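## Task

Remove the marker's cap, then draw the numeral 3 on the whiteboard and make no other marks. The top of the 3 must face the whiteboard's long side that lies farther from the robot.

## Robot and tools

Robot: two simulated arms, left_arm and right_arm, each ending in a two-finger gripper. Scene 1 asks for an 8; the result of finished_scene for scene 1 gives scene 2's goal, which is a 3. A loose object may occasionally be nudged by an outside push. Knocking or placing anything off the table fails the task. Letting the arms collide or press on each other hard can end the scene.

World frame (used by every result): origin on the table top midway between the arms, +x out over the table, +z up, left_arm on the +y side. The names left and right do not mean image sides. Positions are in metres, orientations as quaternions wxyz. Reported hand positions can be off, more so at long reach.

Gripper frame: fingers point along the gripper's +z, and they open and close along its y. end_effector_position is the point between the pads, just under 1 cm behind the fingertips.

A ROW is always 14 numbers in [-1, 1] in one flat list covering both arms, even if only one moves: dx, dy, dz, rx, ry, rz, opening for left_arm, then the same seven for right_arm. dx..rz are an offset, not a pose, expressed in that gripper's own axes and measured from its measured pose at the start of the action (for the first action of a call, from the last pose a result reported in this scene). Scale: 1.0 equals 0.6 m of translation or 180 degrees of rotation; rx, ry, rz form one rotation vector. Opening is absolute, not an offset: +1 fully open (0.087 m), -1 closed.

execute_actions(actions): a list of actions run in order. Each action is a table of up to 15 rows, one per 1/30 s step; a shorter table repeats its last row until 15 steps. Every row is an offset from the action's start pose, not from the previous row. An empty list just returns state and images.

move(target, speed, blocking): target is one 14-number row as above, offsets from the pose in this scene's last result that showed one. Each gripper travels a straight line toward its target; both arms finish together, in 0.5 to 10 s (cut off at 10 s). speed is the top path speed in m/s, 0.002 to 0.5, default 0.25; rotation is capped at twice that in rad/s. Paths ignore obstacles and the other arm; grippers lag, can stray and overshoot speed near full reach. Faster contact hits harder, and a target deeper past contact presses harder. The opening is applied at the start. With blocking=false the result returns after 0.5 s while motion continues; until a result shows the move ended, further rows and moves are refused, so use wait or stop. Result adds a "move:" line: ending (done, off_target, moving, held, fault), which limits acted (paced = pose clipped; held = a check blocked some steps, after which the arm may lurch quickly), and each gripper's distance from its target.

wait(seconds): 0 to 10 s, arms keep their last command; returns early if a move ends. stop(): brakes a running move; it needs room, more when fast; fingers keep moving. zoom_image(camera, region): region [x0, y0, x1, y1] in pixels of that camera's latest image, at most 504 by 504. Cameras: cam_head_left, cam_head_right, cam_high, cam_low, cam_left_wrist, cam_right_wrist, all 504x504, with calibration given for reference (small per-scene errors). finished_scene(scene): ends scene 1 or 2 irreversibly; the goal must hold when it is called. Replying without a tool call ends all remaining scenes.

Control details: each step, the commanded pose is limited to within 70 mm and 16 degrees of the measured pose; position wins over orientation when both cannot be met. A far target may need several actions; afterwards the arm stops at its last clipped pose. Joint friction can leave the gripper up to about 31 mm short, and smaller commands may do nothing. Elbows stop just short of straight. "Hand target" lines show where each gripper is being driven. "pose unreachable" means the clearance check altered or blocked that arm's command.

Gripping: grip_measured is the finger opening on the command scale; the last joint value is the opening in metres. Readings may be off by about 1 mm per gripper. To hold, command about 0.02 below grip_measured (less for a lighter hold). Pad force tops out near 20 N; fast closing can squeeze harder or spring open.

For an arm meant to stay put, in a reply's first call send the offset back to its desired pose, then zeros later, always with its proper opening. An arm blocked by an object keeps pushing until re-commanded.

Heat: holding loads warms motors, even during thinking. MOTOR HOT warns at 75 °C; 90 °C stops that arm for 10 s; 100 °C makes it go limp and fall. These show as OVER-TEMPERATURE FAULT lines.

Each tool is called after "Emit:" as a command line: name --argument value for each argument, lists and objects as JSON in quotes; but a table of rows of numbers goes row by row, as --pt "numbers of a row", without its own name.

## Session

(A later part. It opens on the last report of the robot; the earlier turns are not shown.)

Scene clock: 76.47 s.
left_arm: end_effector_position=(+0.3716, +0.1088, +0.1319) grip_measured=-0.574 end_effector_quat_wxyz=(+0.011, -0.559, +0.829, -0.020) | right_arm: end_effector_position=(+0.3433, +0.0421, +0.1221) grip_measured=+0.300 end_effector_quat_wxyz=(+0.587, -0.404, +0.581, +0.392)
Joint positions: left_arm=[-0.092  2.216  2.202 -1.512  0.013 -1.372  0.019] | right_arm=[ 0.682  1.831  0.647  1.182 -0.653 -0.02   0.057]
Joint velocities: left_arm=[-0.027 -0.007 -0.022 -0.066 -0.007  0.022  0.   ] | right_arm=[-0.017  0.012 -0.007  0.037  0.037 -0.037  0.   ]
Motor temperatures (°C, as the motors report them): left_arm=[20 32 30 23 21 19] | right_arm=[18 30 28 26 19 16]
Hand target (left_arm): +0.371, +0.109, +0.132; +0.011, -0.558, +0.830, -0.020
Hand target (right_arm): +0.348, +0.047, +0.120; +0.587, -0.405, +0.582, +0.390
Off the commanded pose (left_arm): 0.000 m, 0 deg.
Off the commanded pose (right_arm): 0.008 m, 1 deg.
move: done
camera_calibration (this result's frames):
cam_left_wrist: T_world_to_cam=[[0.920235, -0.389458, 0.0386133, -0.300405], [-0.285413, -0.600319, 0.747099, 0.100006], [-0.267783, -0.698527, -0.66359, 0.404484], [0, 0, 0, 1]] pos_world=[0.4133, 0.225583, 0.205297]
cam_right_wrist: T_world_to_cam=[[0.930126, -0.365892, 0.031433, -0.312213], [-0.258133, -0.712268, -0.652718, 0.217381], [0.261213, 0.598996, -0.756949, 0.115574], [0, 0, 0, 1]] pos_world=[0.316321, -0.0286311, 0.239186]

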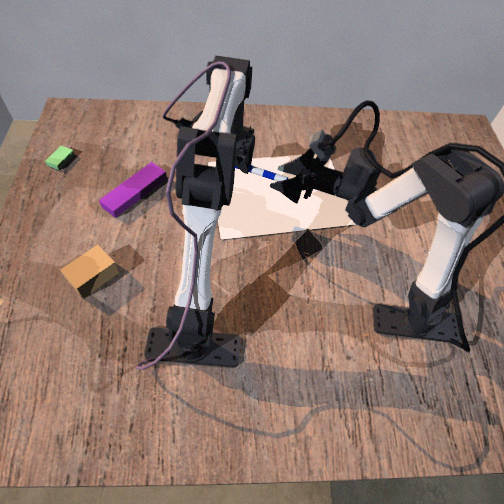

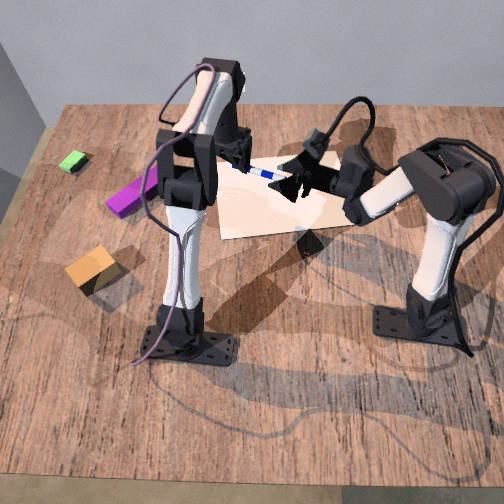

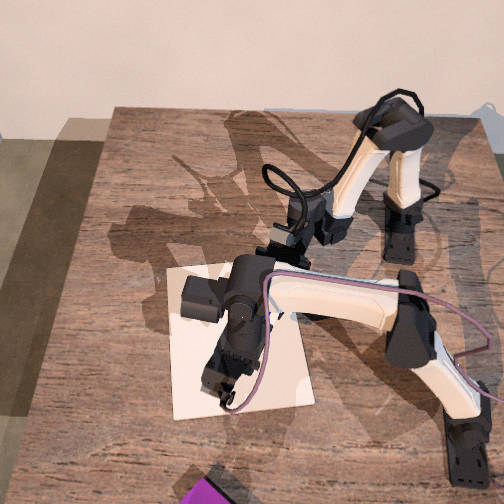

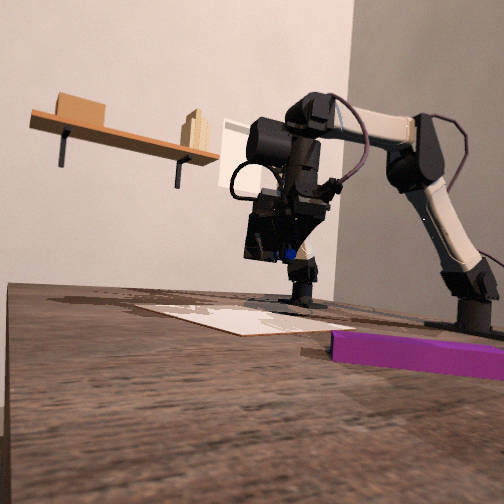

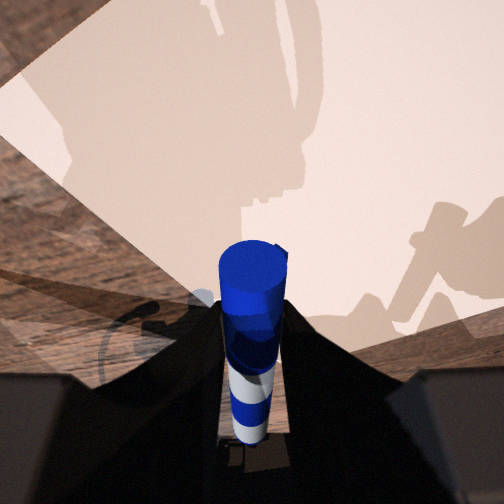

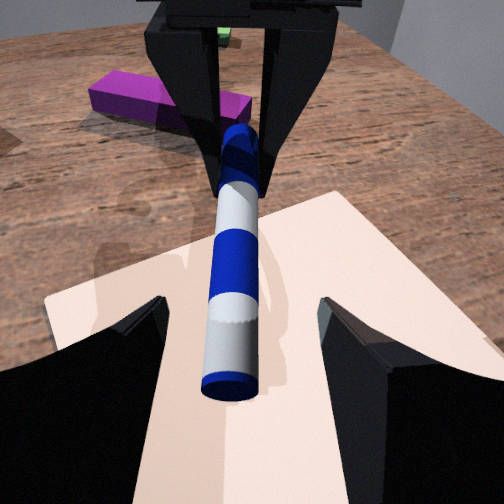

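Emit:
move --target '[0,0,0,0,0,0,-0.62,-0.015,0.005,0.06,0,0,0,0]' --speed 0.06

Scene clock: 80.87 s.
left_arm: end_effector_position=(+0.3716, +0.1088, +0.1319) grip_measured=-0.574 end_effector_quat_wxyz=(+0.011, -0.559, +0.829, -0.020) | right_arm: end_effector_position=(+0.3498, +0.0711, +0.1367) grip_measured=+0.000 end_effector_quat_wxyz=(+0.593, -0.404, +0.575, +0.392)
Joint positions: left_arm=[-0.092  2.216  2.202 -1.512  0.013 -1.372  0.019] | right_arm=[ 0.747  1.851  0.746  1.12  -0.589 -0.02   0.044]
Joint velocities: left_arm=[ 0.017 -0.002 -0.002 -0.037  0.007 -0.051  0.001] | right_arm=[ 0.007  0.002  0.007  0.051 -0.022 -0.007 -0.001]
Motor temperatures (°C, as the motors report them): left_arm=[20 33 30 23 21 19] | right_arm=[18 30 28 27 19 16]
Hand target (left_arm): +0.372, +0.109, +0.132; +0.011, -0.559, +0.829, -0.020
Hand target (right_arm): +0.353, +0.076, +0.131; +0.587, -0.405, +0.581, +0.391
Off the commanded pose (left_arm): 0.000 m, 0 deg.
Off the commanded pose (right_arm): 0.009 m, 1 deg.
move: done
camera_calibration (this result's frames):
cam_left_wrist: T_world_to_cam=[[0.920235, -0.389458, 0.0386133, -0.300405], [-0.285413, -0.600319, 0.747099, 0.100006], [-0.267783, -0.698527, -0.66359, 0.404484], [0, 0, 0, 1]] pos_world=[0.4133, 0.225583, 0.205297]
cam_right_wrist: T_world_to_cam=[[0.92989, -0.365534, 0.0410886, -0.309369], [-0.248262, -0.706103, -0.663163, 0.246776], [0.271422, 0.606468, -0.747347, 0.102166], [0, 0, 0, 1]] pos_world=[0.321214, -0.000796116, 0.252718]

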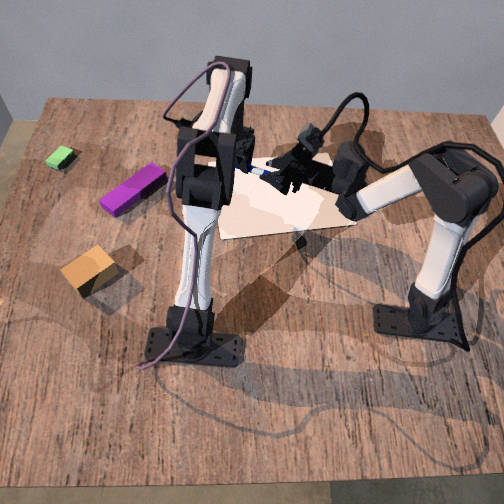

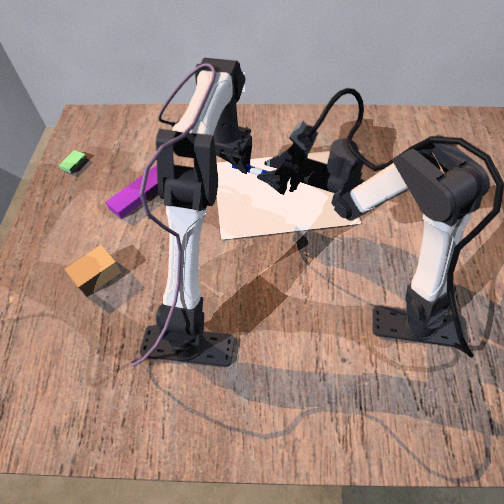

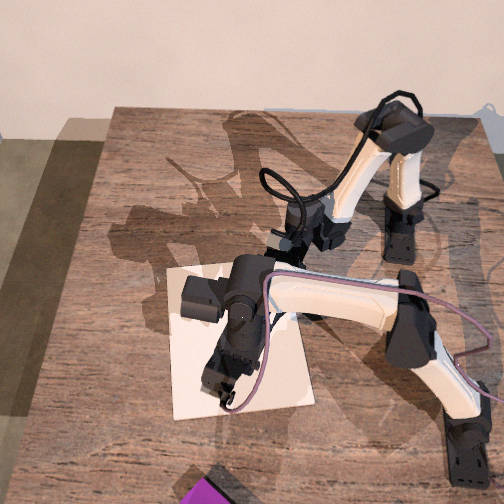

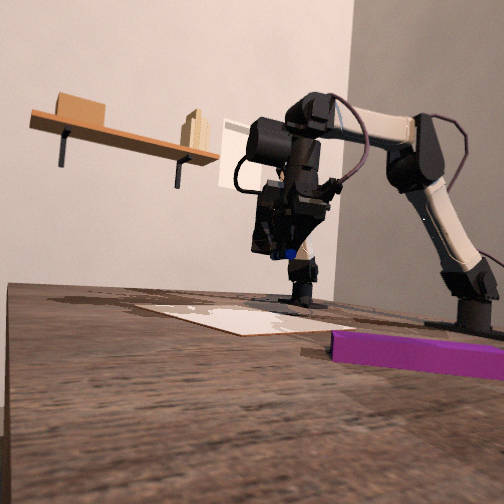

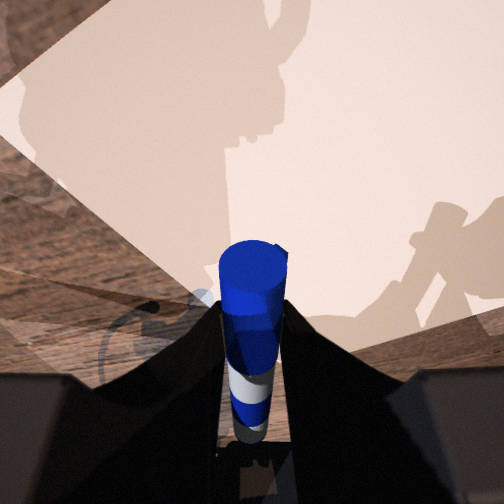

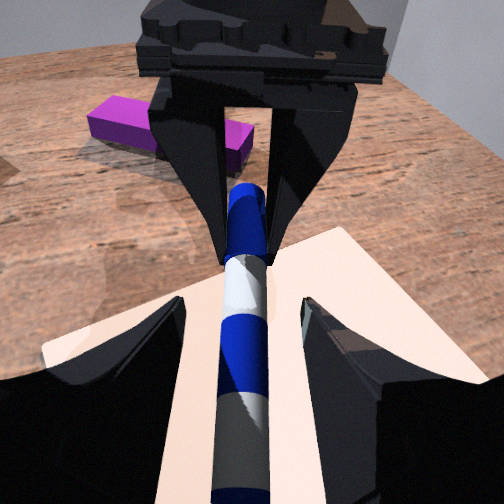

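Too high by ~7 mm.

Emit:
execute_actions --actions '[[[0,0,0,0,0,0,-0.62,0.024,0,0,0,0.012,0,-0.3]]]'

Scene clock: 84.07 s.
left_arm: end_effector_position=(+0.3716, +0.1088, +0.1319) grip_measured=-0.574 end_effector_quat_wxyz=(+0.011, -0.559, +0.829, -0.020) | right_arm: end_effector_position=(+0.3505, +0.0706, +0.1349) grip_measured=-0.300 end_effector_quat_wxyz=(+0.594, -0.409, +0.574, +0.386)
Joint positions: left_arm=[-0.092  2.216  2.202 -1.512  0.013 -1.372  0.019] | right_arm=[ 0.747  1.851  0.746  1.111 -0.588 -0.04   0.031]
Joint velocities: left_arm=[-0.002  0.002 -0.002  0.037 -0.022 -0.051  0.001] | right_arm=[-0.022 -0.002 -0.002 -0.022  0.051  0.037 -0.001]
Motor temperatures (°C, as the motors report them): left_arm=[20 34 30 23 21 19] | right_arm=[18 31 28 27 19 16]
Hand target (left_arm): +0.372, +0.109, +0.132; +0.011, -0.559, +0.829, -0.020
Hand target (right_arm): +0.350, +0.071, +0.122; +0.583, -0.412, +0.586, +0.384
Off the commanded pose (left_arm): 0.000 m, 0 deg.
Off the commanded pose (right_arm): 0.013 m, 2 deg.
camera_calibration (this result's frames):
cam_left_wrist: T_world_to_cam=[[0.920235, -0.389458, 0.0386133, -0.300405], [-0.285413, -0.600319, 0.747099, 0.100006], [-0.267783, -0.698527, -0.66359, 0.404484], [0, 0, 0, 1]] pos_world=[0.4133, 0.225583, 0.205297]
cam_right_wrist: T_world_to_cam=[[0.928887, -0.366182, 0.0554836, -0.311693], [-0.24202, -0.713547, -0.657478, 0.242993], [0.280347, 0.597295, -0.751428, 0.0990342], [0, 0, 0, 1]] pos_world=[0.320573, 0.0000975192, 0.251473]

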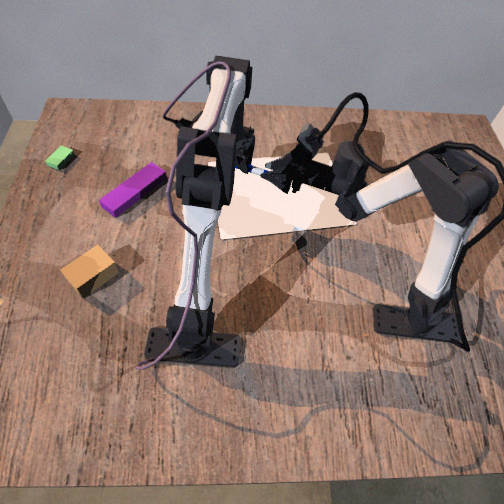

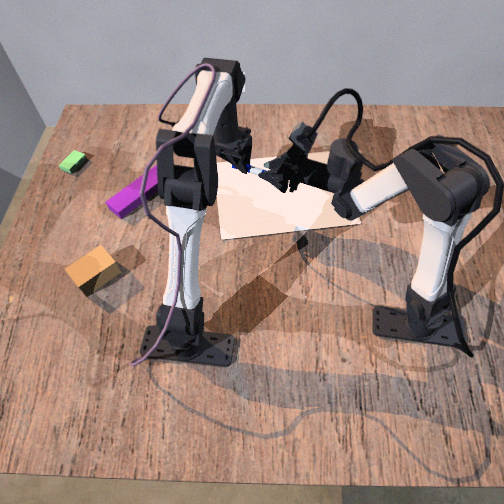

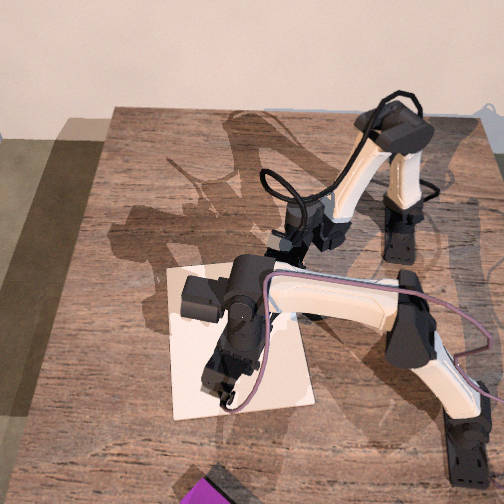

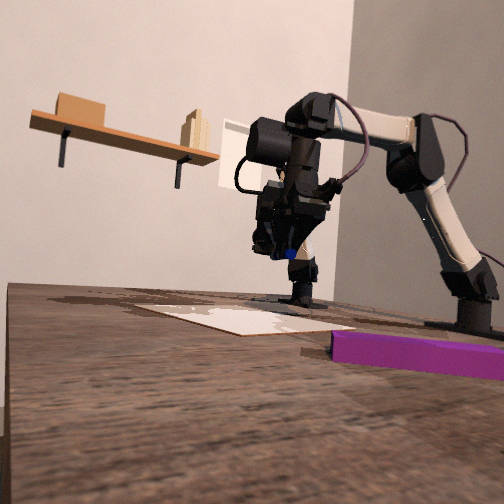

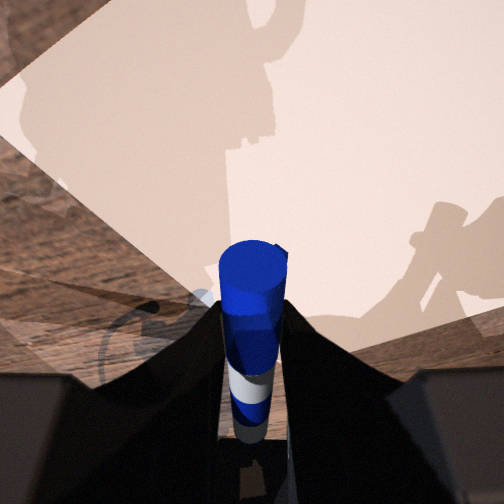

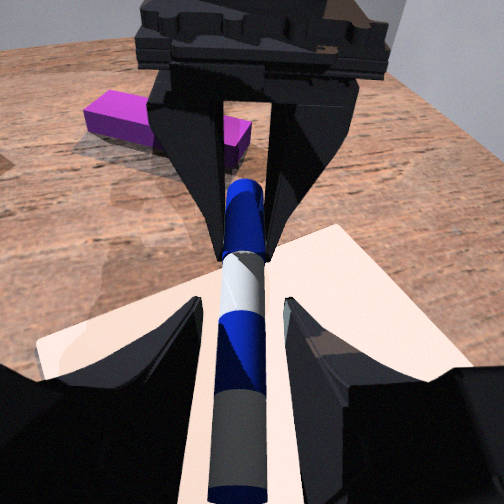

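Emit:
execute_actions --actions '[[[0,0,0,0,0,0,-0.62,0.03,0,0,0,0.012,0.012,-0.35]],[[0,0,0,0,0,0,-0.62,0,0,0,0,0,0,-0.65]]]'

Scene clock: 90.70 s.
left_arm: end_effector_position=(+0.3716, +0.1088, +0.1319) grip_measured=-0.574 end_effector_quat_wxyz=(+0.011, -0.559, +0.829, -0.020) | right_arm: end_effector_position=(+0.3502, +0.0707, +0.1348) grip_measured=-0.646 end_effector_quat_wxyz=(+0.593, -0.408, +0.576, +0.388)
Joint positions: left_arm=[-0.092  2.216  2.202 -1.512  0.013 -1.372  0.019] | right_arm=[ 0.747  1.851  0.746  1.111 -0.588 -0.033  0.015]
Joint velocities: left_arm=[ 0.007  0.002  0.002 -0.007 -0.051  0.037 -0.001] | right_arm=[-0.022 -0.002 -0.007 -0.081  0.022 -0.066  0.   ]
Motor temperatures (°C, as the motors report them): left_arm=[20 35 30 23 21 19] | right_arm=[18 31 28 27 19 16]
Hand target (left_arm): +0.372, +0.109, +0.132; +0.011, -0.559, +0.829, -0.020
Hand target (right_arm): +0.350, +0.071, +0.135; +0.593, -0.408, +0.576, +0.388
Off the commanded pose (left_arm): 0.000 m, 0 deg.
Off the commanded pose (right_arm): 0.000 m, 0 deg.
camera_calibration (this result's frames):
cam_left_wrist: T_world_to_cam=[[0.920235, -0.389458, 0.0386133, -0.300405], [-0.285413, -0.600319, 0.747099, 0.100006], [-0.267783, -0.698527, -0.66359, 0.404484], [0, 0, 0, 1]] pos_world=[0.4133, 0.225583, 0.205297]
cam_right_wrist: T_world_to_cam=[[0.929212, -0.36626, 0.0491775, -0.310683], [-0.245938, -0.712228, -0.657454, 0.244207], [0.275825, 0.598819, -0.751888, 0.100521], [0, 0, 0, 1]] pos_world=[0.321024, -0.0000541724, 0.251414]

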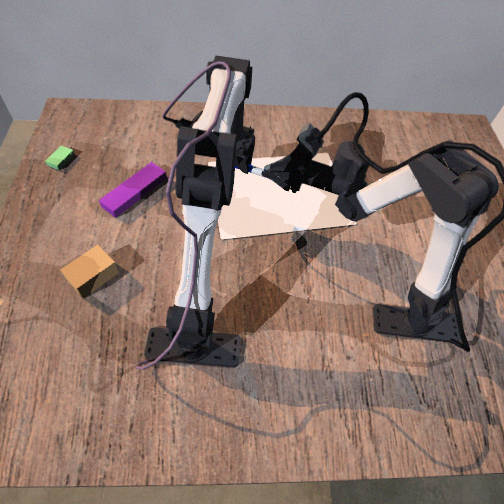

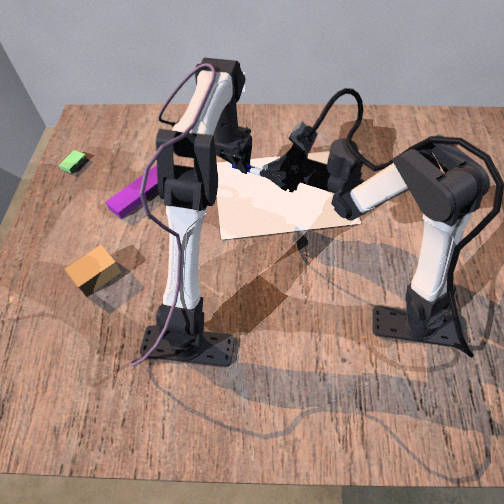

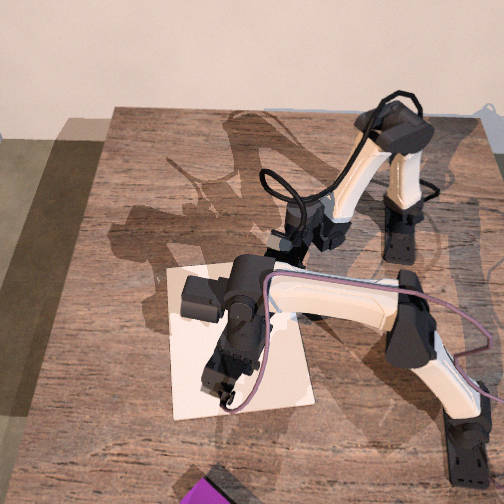

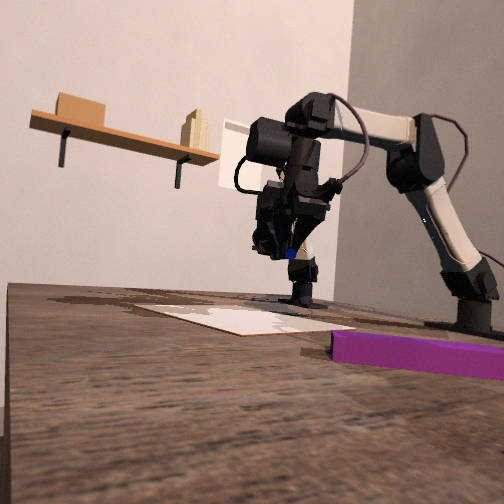

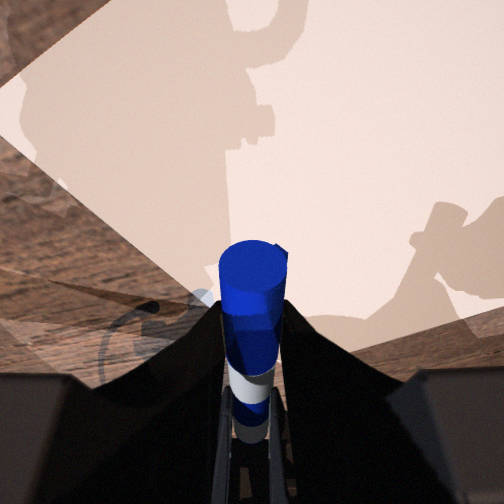

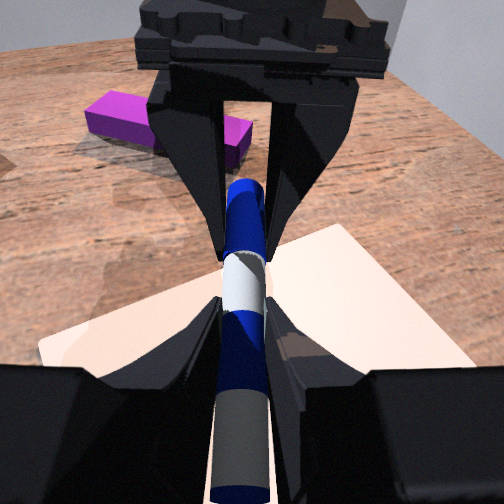

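Too high still; reopen, lower more.

Emit:
execute_actions --actions '[[[0,0,0,0,0,0,-0.62,0,0,0,0,0,0,-0.3],[0,0,0,0,0,0,-0.62,0,0,0,0,0,0,-0.3],[0,0,0,0,0,0,-0.62,0,0,0,0,0,0,-0.3],[0,0,0,0,0,0,-0.62,0,0,0,0,0,0,-0.3],[0,0,0,0,0,0,-0.62,0.048,0,0,0,0.012,0.012,-0.3]]]'

Scene clock: 97.00 s.
left_arm: end_effector_position=(+0.3716, +0.1088, +0.1319) grip_measured=-0.574 end_effector_quat_wxyz=(+0.011, -0.559, +0.829, -0.020) | right_arm: end_effector_position=(+0.3513, +0.0716, +0.1124) grip_measured=-0.300 end_effector_quat_wxyz=(+0.579, -0.406, +0.590, +0.390)
Joint positions: left_arm=[-0.092  2.216  2.202 -1.512  0.013 -1.372  0.019] | right_arm=[ 0.747  1.91   0.746  1.132 -0.588 -0.028  0.031]
Joint velocities: left_arm=[-0.012 -0.017 -0.017  0.007 -0.022  0.051 -0.001] | right_arm=[ 0.017 -0.007  0.007 -0.022 -0.007  0.051 -0.001]
Motor temperatures (°C, as the motors report them): left_arm=[20 36 31 23 21 19] | right_arm=[18 32 28 27 19 16]
Hand target (left_arm): +0.372, +0.109, +0.132; +0.011, -0.559, +0.829, -0.020
Hand target (right_arm): +0.352, +0.070, +0.106; +0.575, -0.404, +0.595, +0.391
Off the commanded pose (left_arm): 0.000 m, 0 deg.
Off the commanded pose (right_arm): 0.006 m, 1 deg.
camera_calibration (this result's frames):
cam_left_wrist: T_world_to_cam=[[0.920235, -0.389458, 0.0386133, -0.300405], [-0.285413, -0.600319, 0.747099, 0.100006], [-0.267783, -0.698527, -0.66359, 0.404484], [0, 0, 0, 1]] pos_world=[0.4133, 0.225583, 0.205297]
cam_right_wrist: T_world_to_cam=[[0.930487, -0.365607, 0.0229182, -0.307759], [-0.269206, -0.72489, -0.634084, 0.236875], [0.248439, 0.583837, -0.772924, 0.0958544], [0, 0, 0, 1]] pos_world=[0.326321, 0.00322631, 0.23134]

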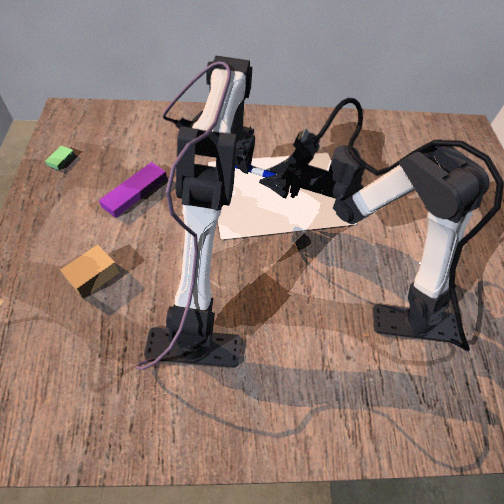

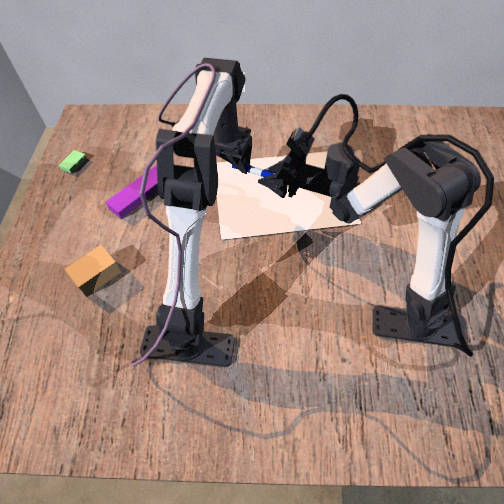

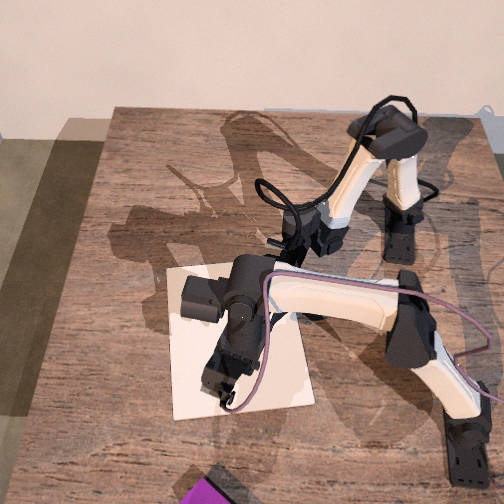

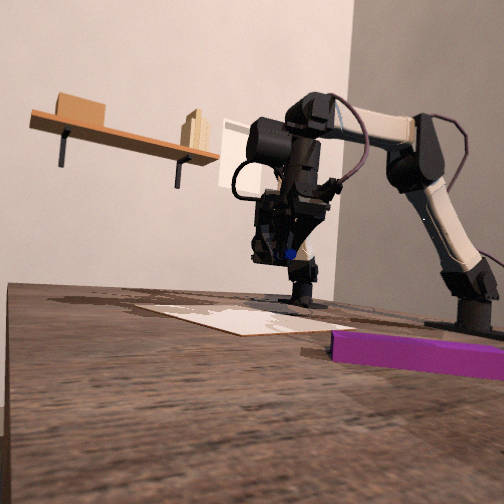

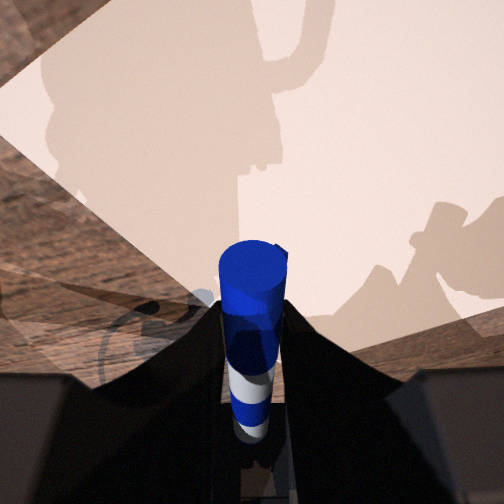

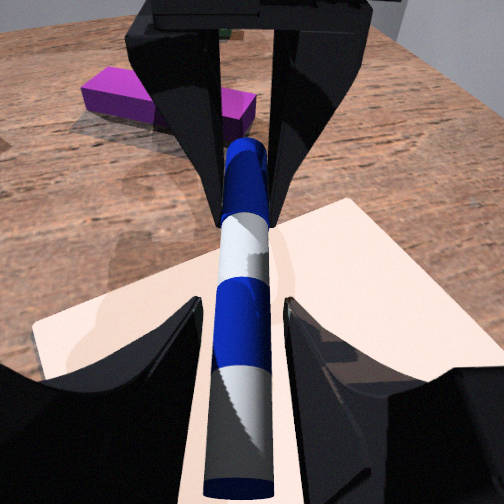

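Emit:
execute_actions --actions '[[[0,0,0,0,0,0,-0.62,-0.024,0,0,0,-0.01,0,-0.3]]]'

Emit:
execute_actions --actions '[[[0,0,0,0,0,0,-0.62,0,0,0,0,0,0,-0.67]]]'

Scene clock: 101.87 s.
left_arm: end_effector_position=(+0.3716, +0.1088, +0.1319) grip_measured=-0.574 end_effector_quat_wxyz=(+0.011, -0.559, +0.829, -0.020) | right_arm: end_effector_position=(+0.3509, +0.0720, +0.1132) grip_measured=-0.300 end_effector_quat_wxyz=(+0.577, -0.402, +0.592, +0.394)
Joint positions: left_arm=[-0.092  2.216  2.202 -1.512  0.013 -1.372  0.019] | right_arm=[ 0.747  1.91   0.746  1.136 -0.588 -0.013  0.031]
Joint velocities: left_arm=[ 0.012  0.042  0.012 -0.11  -0.007 -0.037  0.   ] | right_arm=[ 0.007  0.007  0.007  0.022  0.007 -0.051 -0.   ]
Motor temperatures (°C, as the motors report them): left_arm=[20 37 31 22 21 19] | right_arm=[18 32 28 28 19 16]
Hand target (left_arm): +0.372, +0.109, +0.132; +0.011, -0.559, +0.829, -0.020
Hand target (right_arm): +0.351, +0.072, +0.127; +0.588, -0.400, +0.581, +0.396
Off the commanded pose (left_arm): 0.000 m, 0 deg.
Off the commanded pose (right_arm): 0.014 m, 2 deg.
camera_calibration (this result's frames):
cam_left_wrist: T_world_to_cam=[[0.920235, -0.389458, 0.0386133, -0.300405], [-0.285413, -0.600319, 0.747099, 0.100006], [-0.267783, -0.698527, -0.66359, 0.404484], [0, 0, 0, 1]] pos_world=[0.4133, 0.225583, 0.205297]
cam_right_wrist: T_world_to_cam=[[0.930528, -0.36608, 0.0101628, -0.305797], [-0.276281, -0.719945, -0.636669, 0.239949], [0.240388, 0.589631, -0.77107, 0.0986087], [0, 0, 0, 1]] pos_world=[0.327142, 0.00266181, 0.23191]

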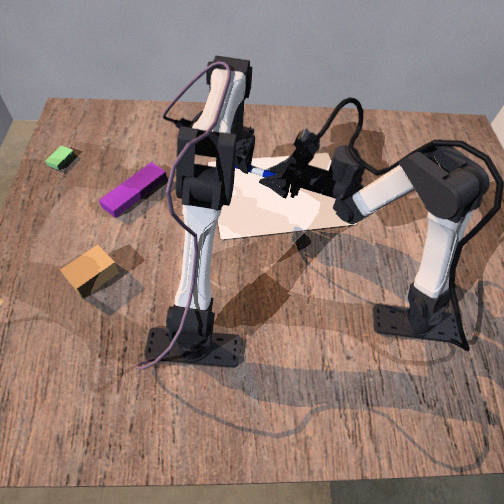

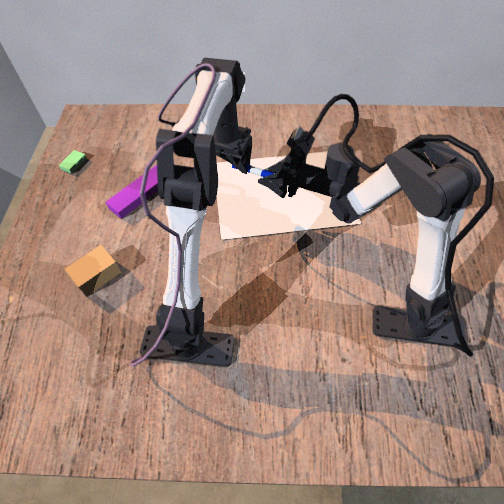

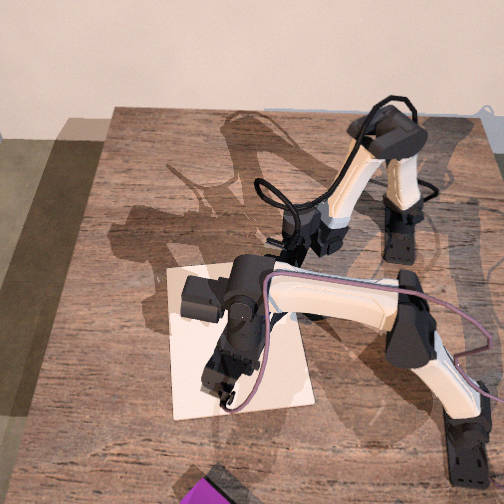

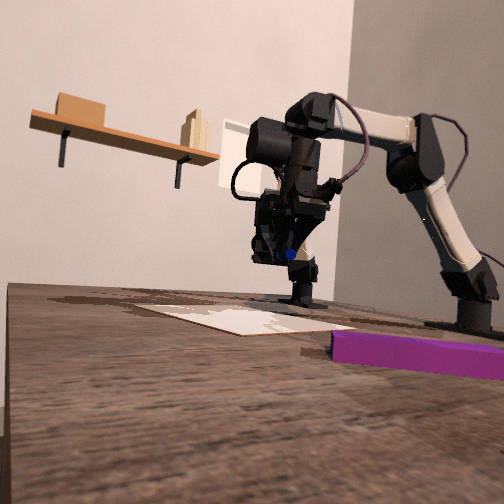

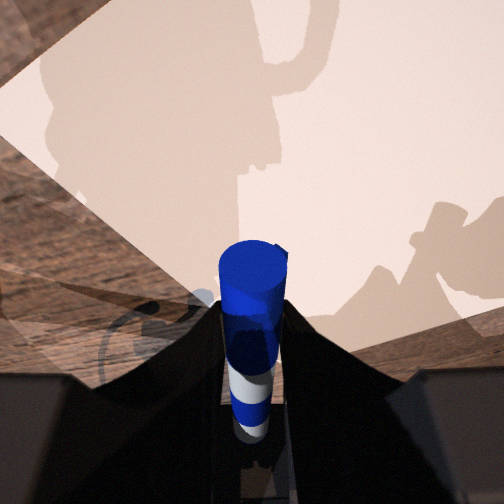

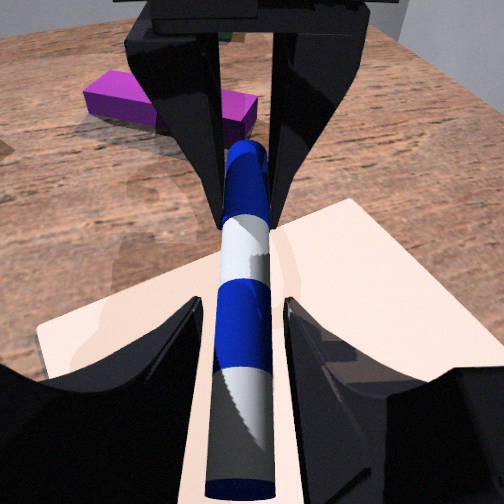

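Scene clock: 102.37 s.
left_arm: end_effector_position=(+0.3716, +0.1088, +0.1319) grip_measured=-0.574 end_effector_quat_wxyz=(+0.011, -0.559, +0.829, -0.020) | right_arm: end_effector_position=(+0.3509, +0.0720, +0.1132) grip_measured=-0.629 end_effector_quat_wxyz=(+0.577, -0.402, +0.592, +0.394)
Joint positions: left_arm=[-0.092  2.216  2.202 -1.512  0.013 -1.372  0.019] | right_arm=[ 0.747  1.91   0.746  1.136 -0.588 -0.013  0.016]
Joint velocities: left_arm=[ 0.002 -0.002 -0.002  0.037 -0.007  0.022 -0.001] | right_arm=[-0.002 -0.002  0.007  0.095 -0.022 -0.037  0.001]
Motor temperatures (°C, as the motors report them): left_arm=[20 37 31 22 21 19] | right_arm=[18 32 28 28 19 16]
Hand target (left_arm): +0.372, +0.109, +0.132; +0.011, -0.559, +0.829, -0.020
Hand target (right_arm): +0.351, +0.072, +0.113; +0.577, -0.402, +0.592, +0.394
Off the commanded pose (left_arm): 0.000 m, 0 deg.
Off the commanded pose (right_arm): 0.000 m, 0 deg.
camera_calibration (this result's frames):
cam_left_wrist: T_world_to_cam=[[0.920235, -0.389458, 0.0386133, -0.300405], [-0.285413, -0.600319, 0.747099, 0.100006], [-0.267783, -0.698527, -0.66359, 0.404484], [0, 0, 0, 1]] pos_world=[0.4133, 0.225583, 0.205297]
cam_right_wrist: T_world_to_cam=[[0.930528, -0.36608, 0.0101628, -0.305797], [-0.276281, -0.719945, -0.636669, 0.239949], [0.240388, 0.589631, -0.77107, 0.0986087], [0, 0, 0, 1]] pos_world=[0.327142, 0.00266181, 0.23191]

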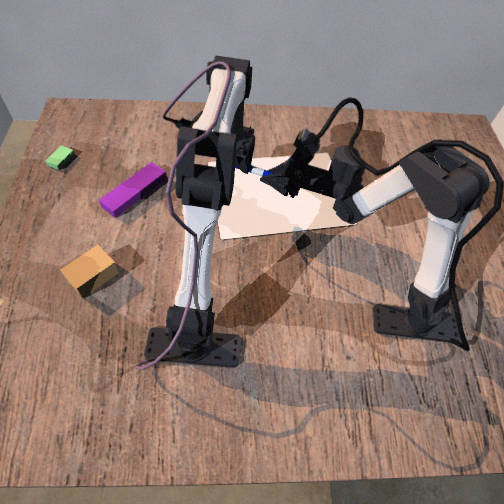

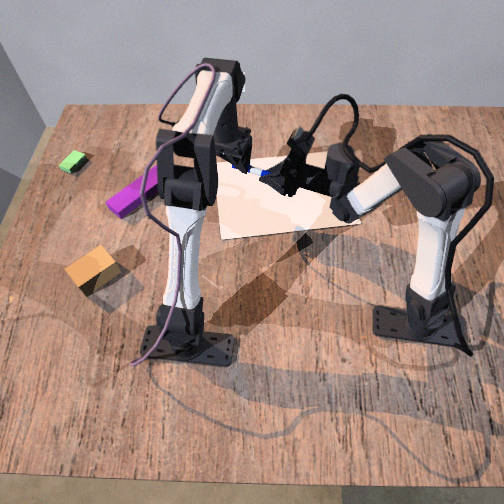

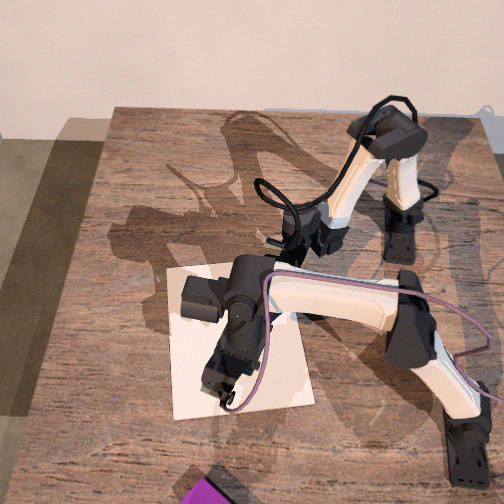

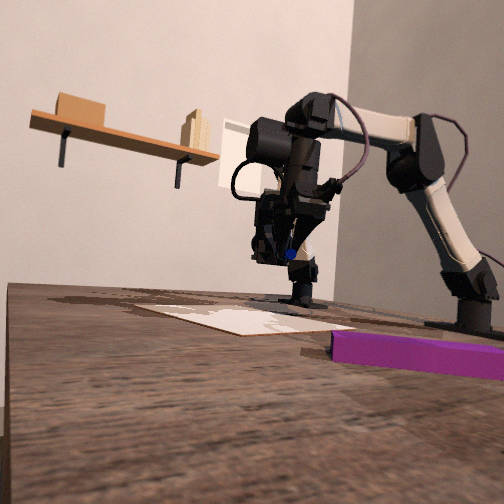

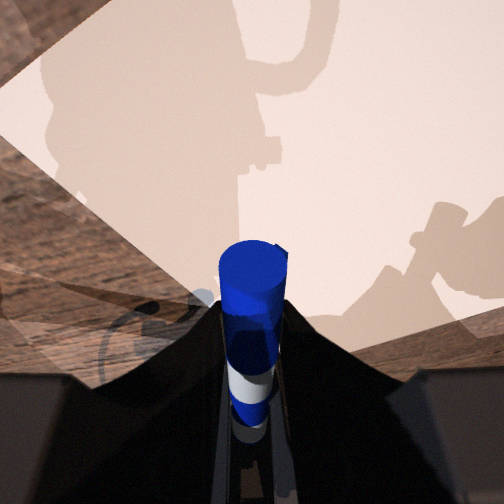

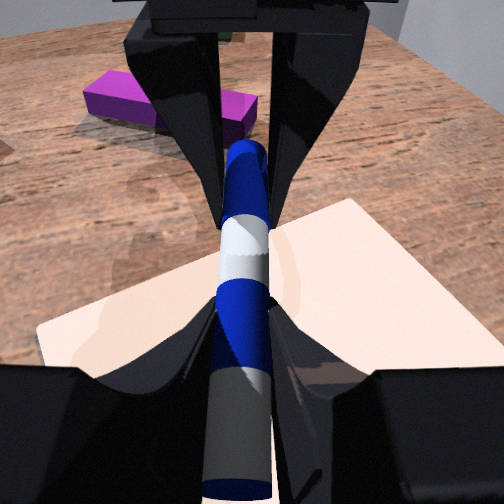

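Emit:
execute_actions --actions '[[[0,0,0,0,0,0,-0.62,0,0,0,0,0,0,-0.3],[0,0,0,0,0,0,-0.62,0,0,0,0,0,0,-0.3],[0,0,0,0,0,0,-0.62,0,0,0,0,0,0,-0.3],[0,0,0,0,0,0,-0.62,0,0,0,0,0,0,-0.3],[0,0,0,0,0,0,-0.62,-0.024,0,0,0,-0.0185,-0.012,-0.3]],[[0,0,0,0,0,0,-0.62,0,0,0,0,0,0,-0.67]]]'

Scene clock: 114.80 s.
left_arm: end_effector_position=(+0.3716, +0.1088, +0.1319) grip_measured=-0.574 end_effector_quat_wxyz=(+0.011, -0.559, +0.829, -0.020) | right_arm: end_effector_position=(+0.3530, +0.0735, +0.1273) grip_measured=-0.607 end_effector_quat_wxyz=(+0.599, -0.402, +0.569, +0.394)
Joint positions: left_arm=[-0.092  2.216  2.202 -1.512  0.013 -1.372  0.019] | right_arm=[ 0.747  1.91   0.746  1.2   -0.588 -0.013  0.017]
Joint velocities: left_arm=[-0.007  0.007  0.002  0.022 -0.022 -0.051  0.   ] | right_arm=[-0.002  0.017 -0.007  0.007  0.007 -0.007 -0.   ]
Motor temperatures (°C, as the motors report them): left_arm=[20 39 31 22 21 19] | right_arm=[18 34 28 28 19 16]
Hand target (left_arm): +0.372, +0.109, +0.132; +0.011, -0.559, +0.829, -0.020
Hand target (right_arm): +0.353, +0.073, +0.127; +0.599, -0.402, +0.569, +0.394
Off the commanded pose (left_arm): 0.000 m, 0 deg.
Off the commanded pose (right_arm): 0.000 m, 0 deg.
camera_calibration (this result's frames):
cam_left_wrist: T_world_to_cam=[[0.920235, -0.389458, 0.0386133, -0.300405], [-0.285413, -0.600319, 0.747099, 0.100006], [-0.267783, -0.698527, -0.66359, 0.404484], [0, 0, 0, 1]] pos_world=[0.4133, 0.225583, 0.205297]
cam_right_wrist: T_world_to_cam=[[0.929214, -0.366737, 0.0454472, -0.311294], [-0.241687, -0.696141, -0.675999, 0.241599], [0.279552, 0.617164, -0.7355, 0.0876749], [0, 0, 0, 1]] pos_world=[0.32314, -0.0000857449, 0.241953]

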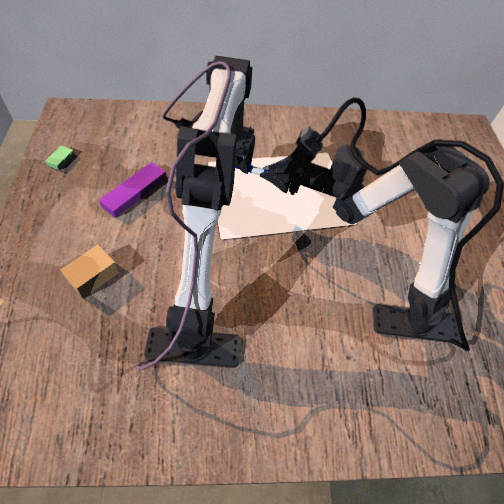

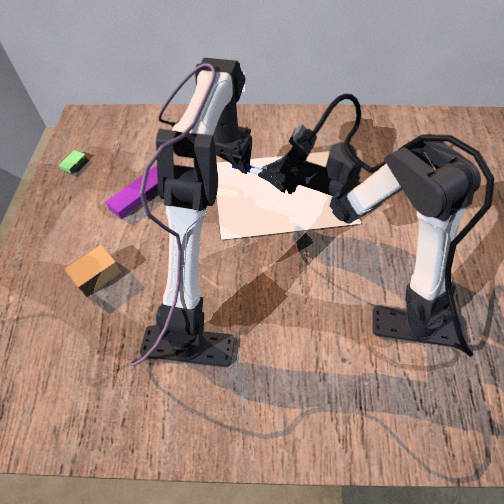

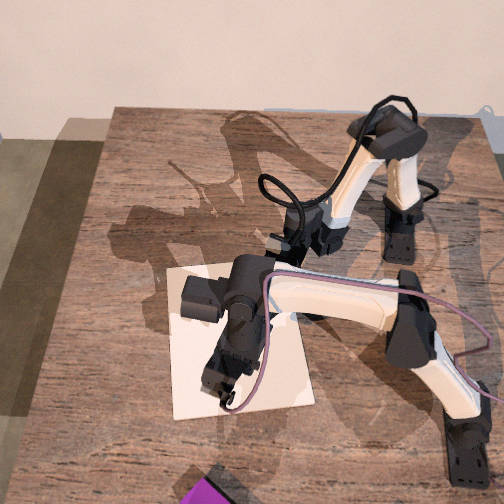

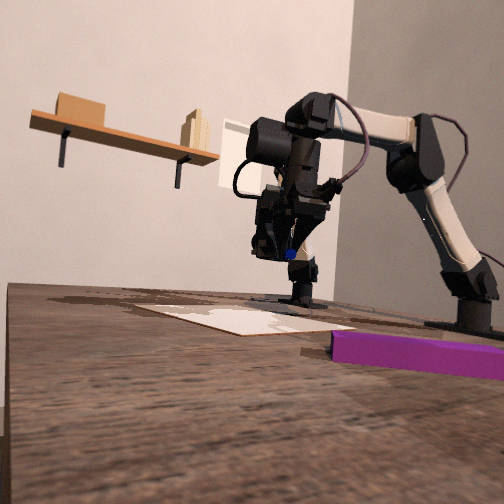

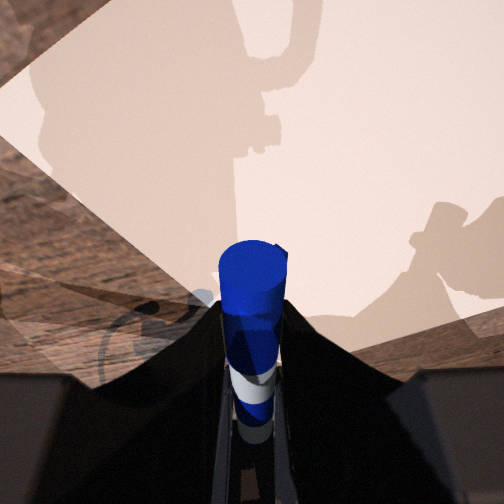

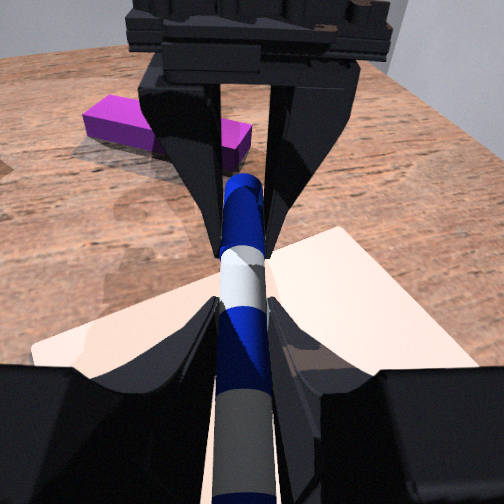

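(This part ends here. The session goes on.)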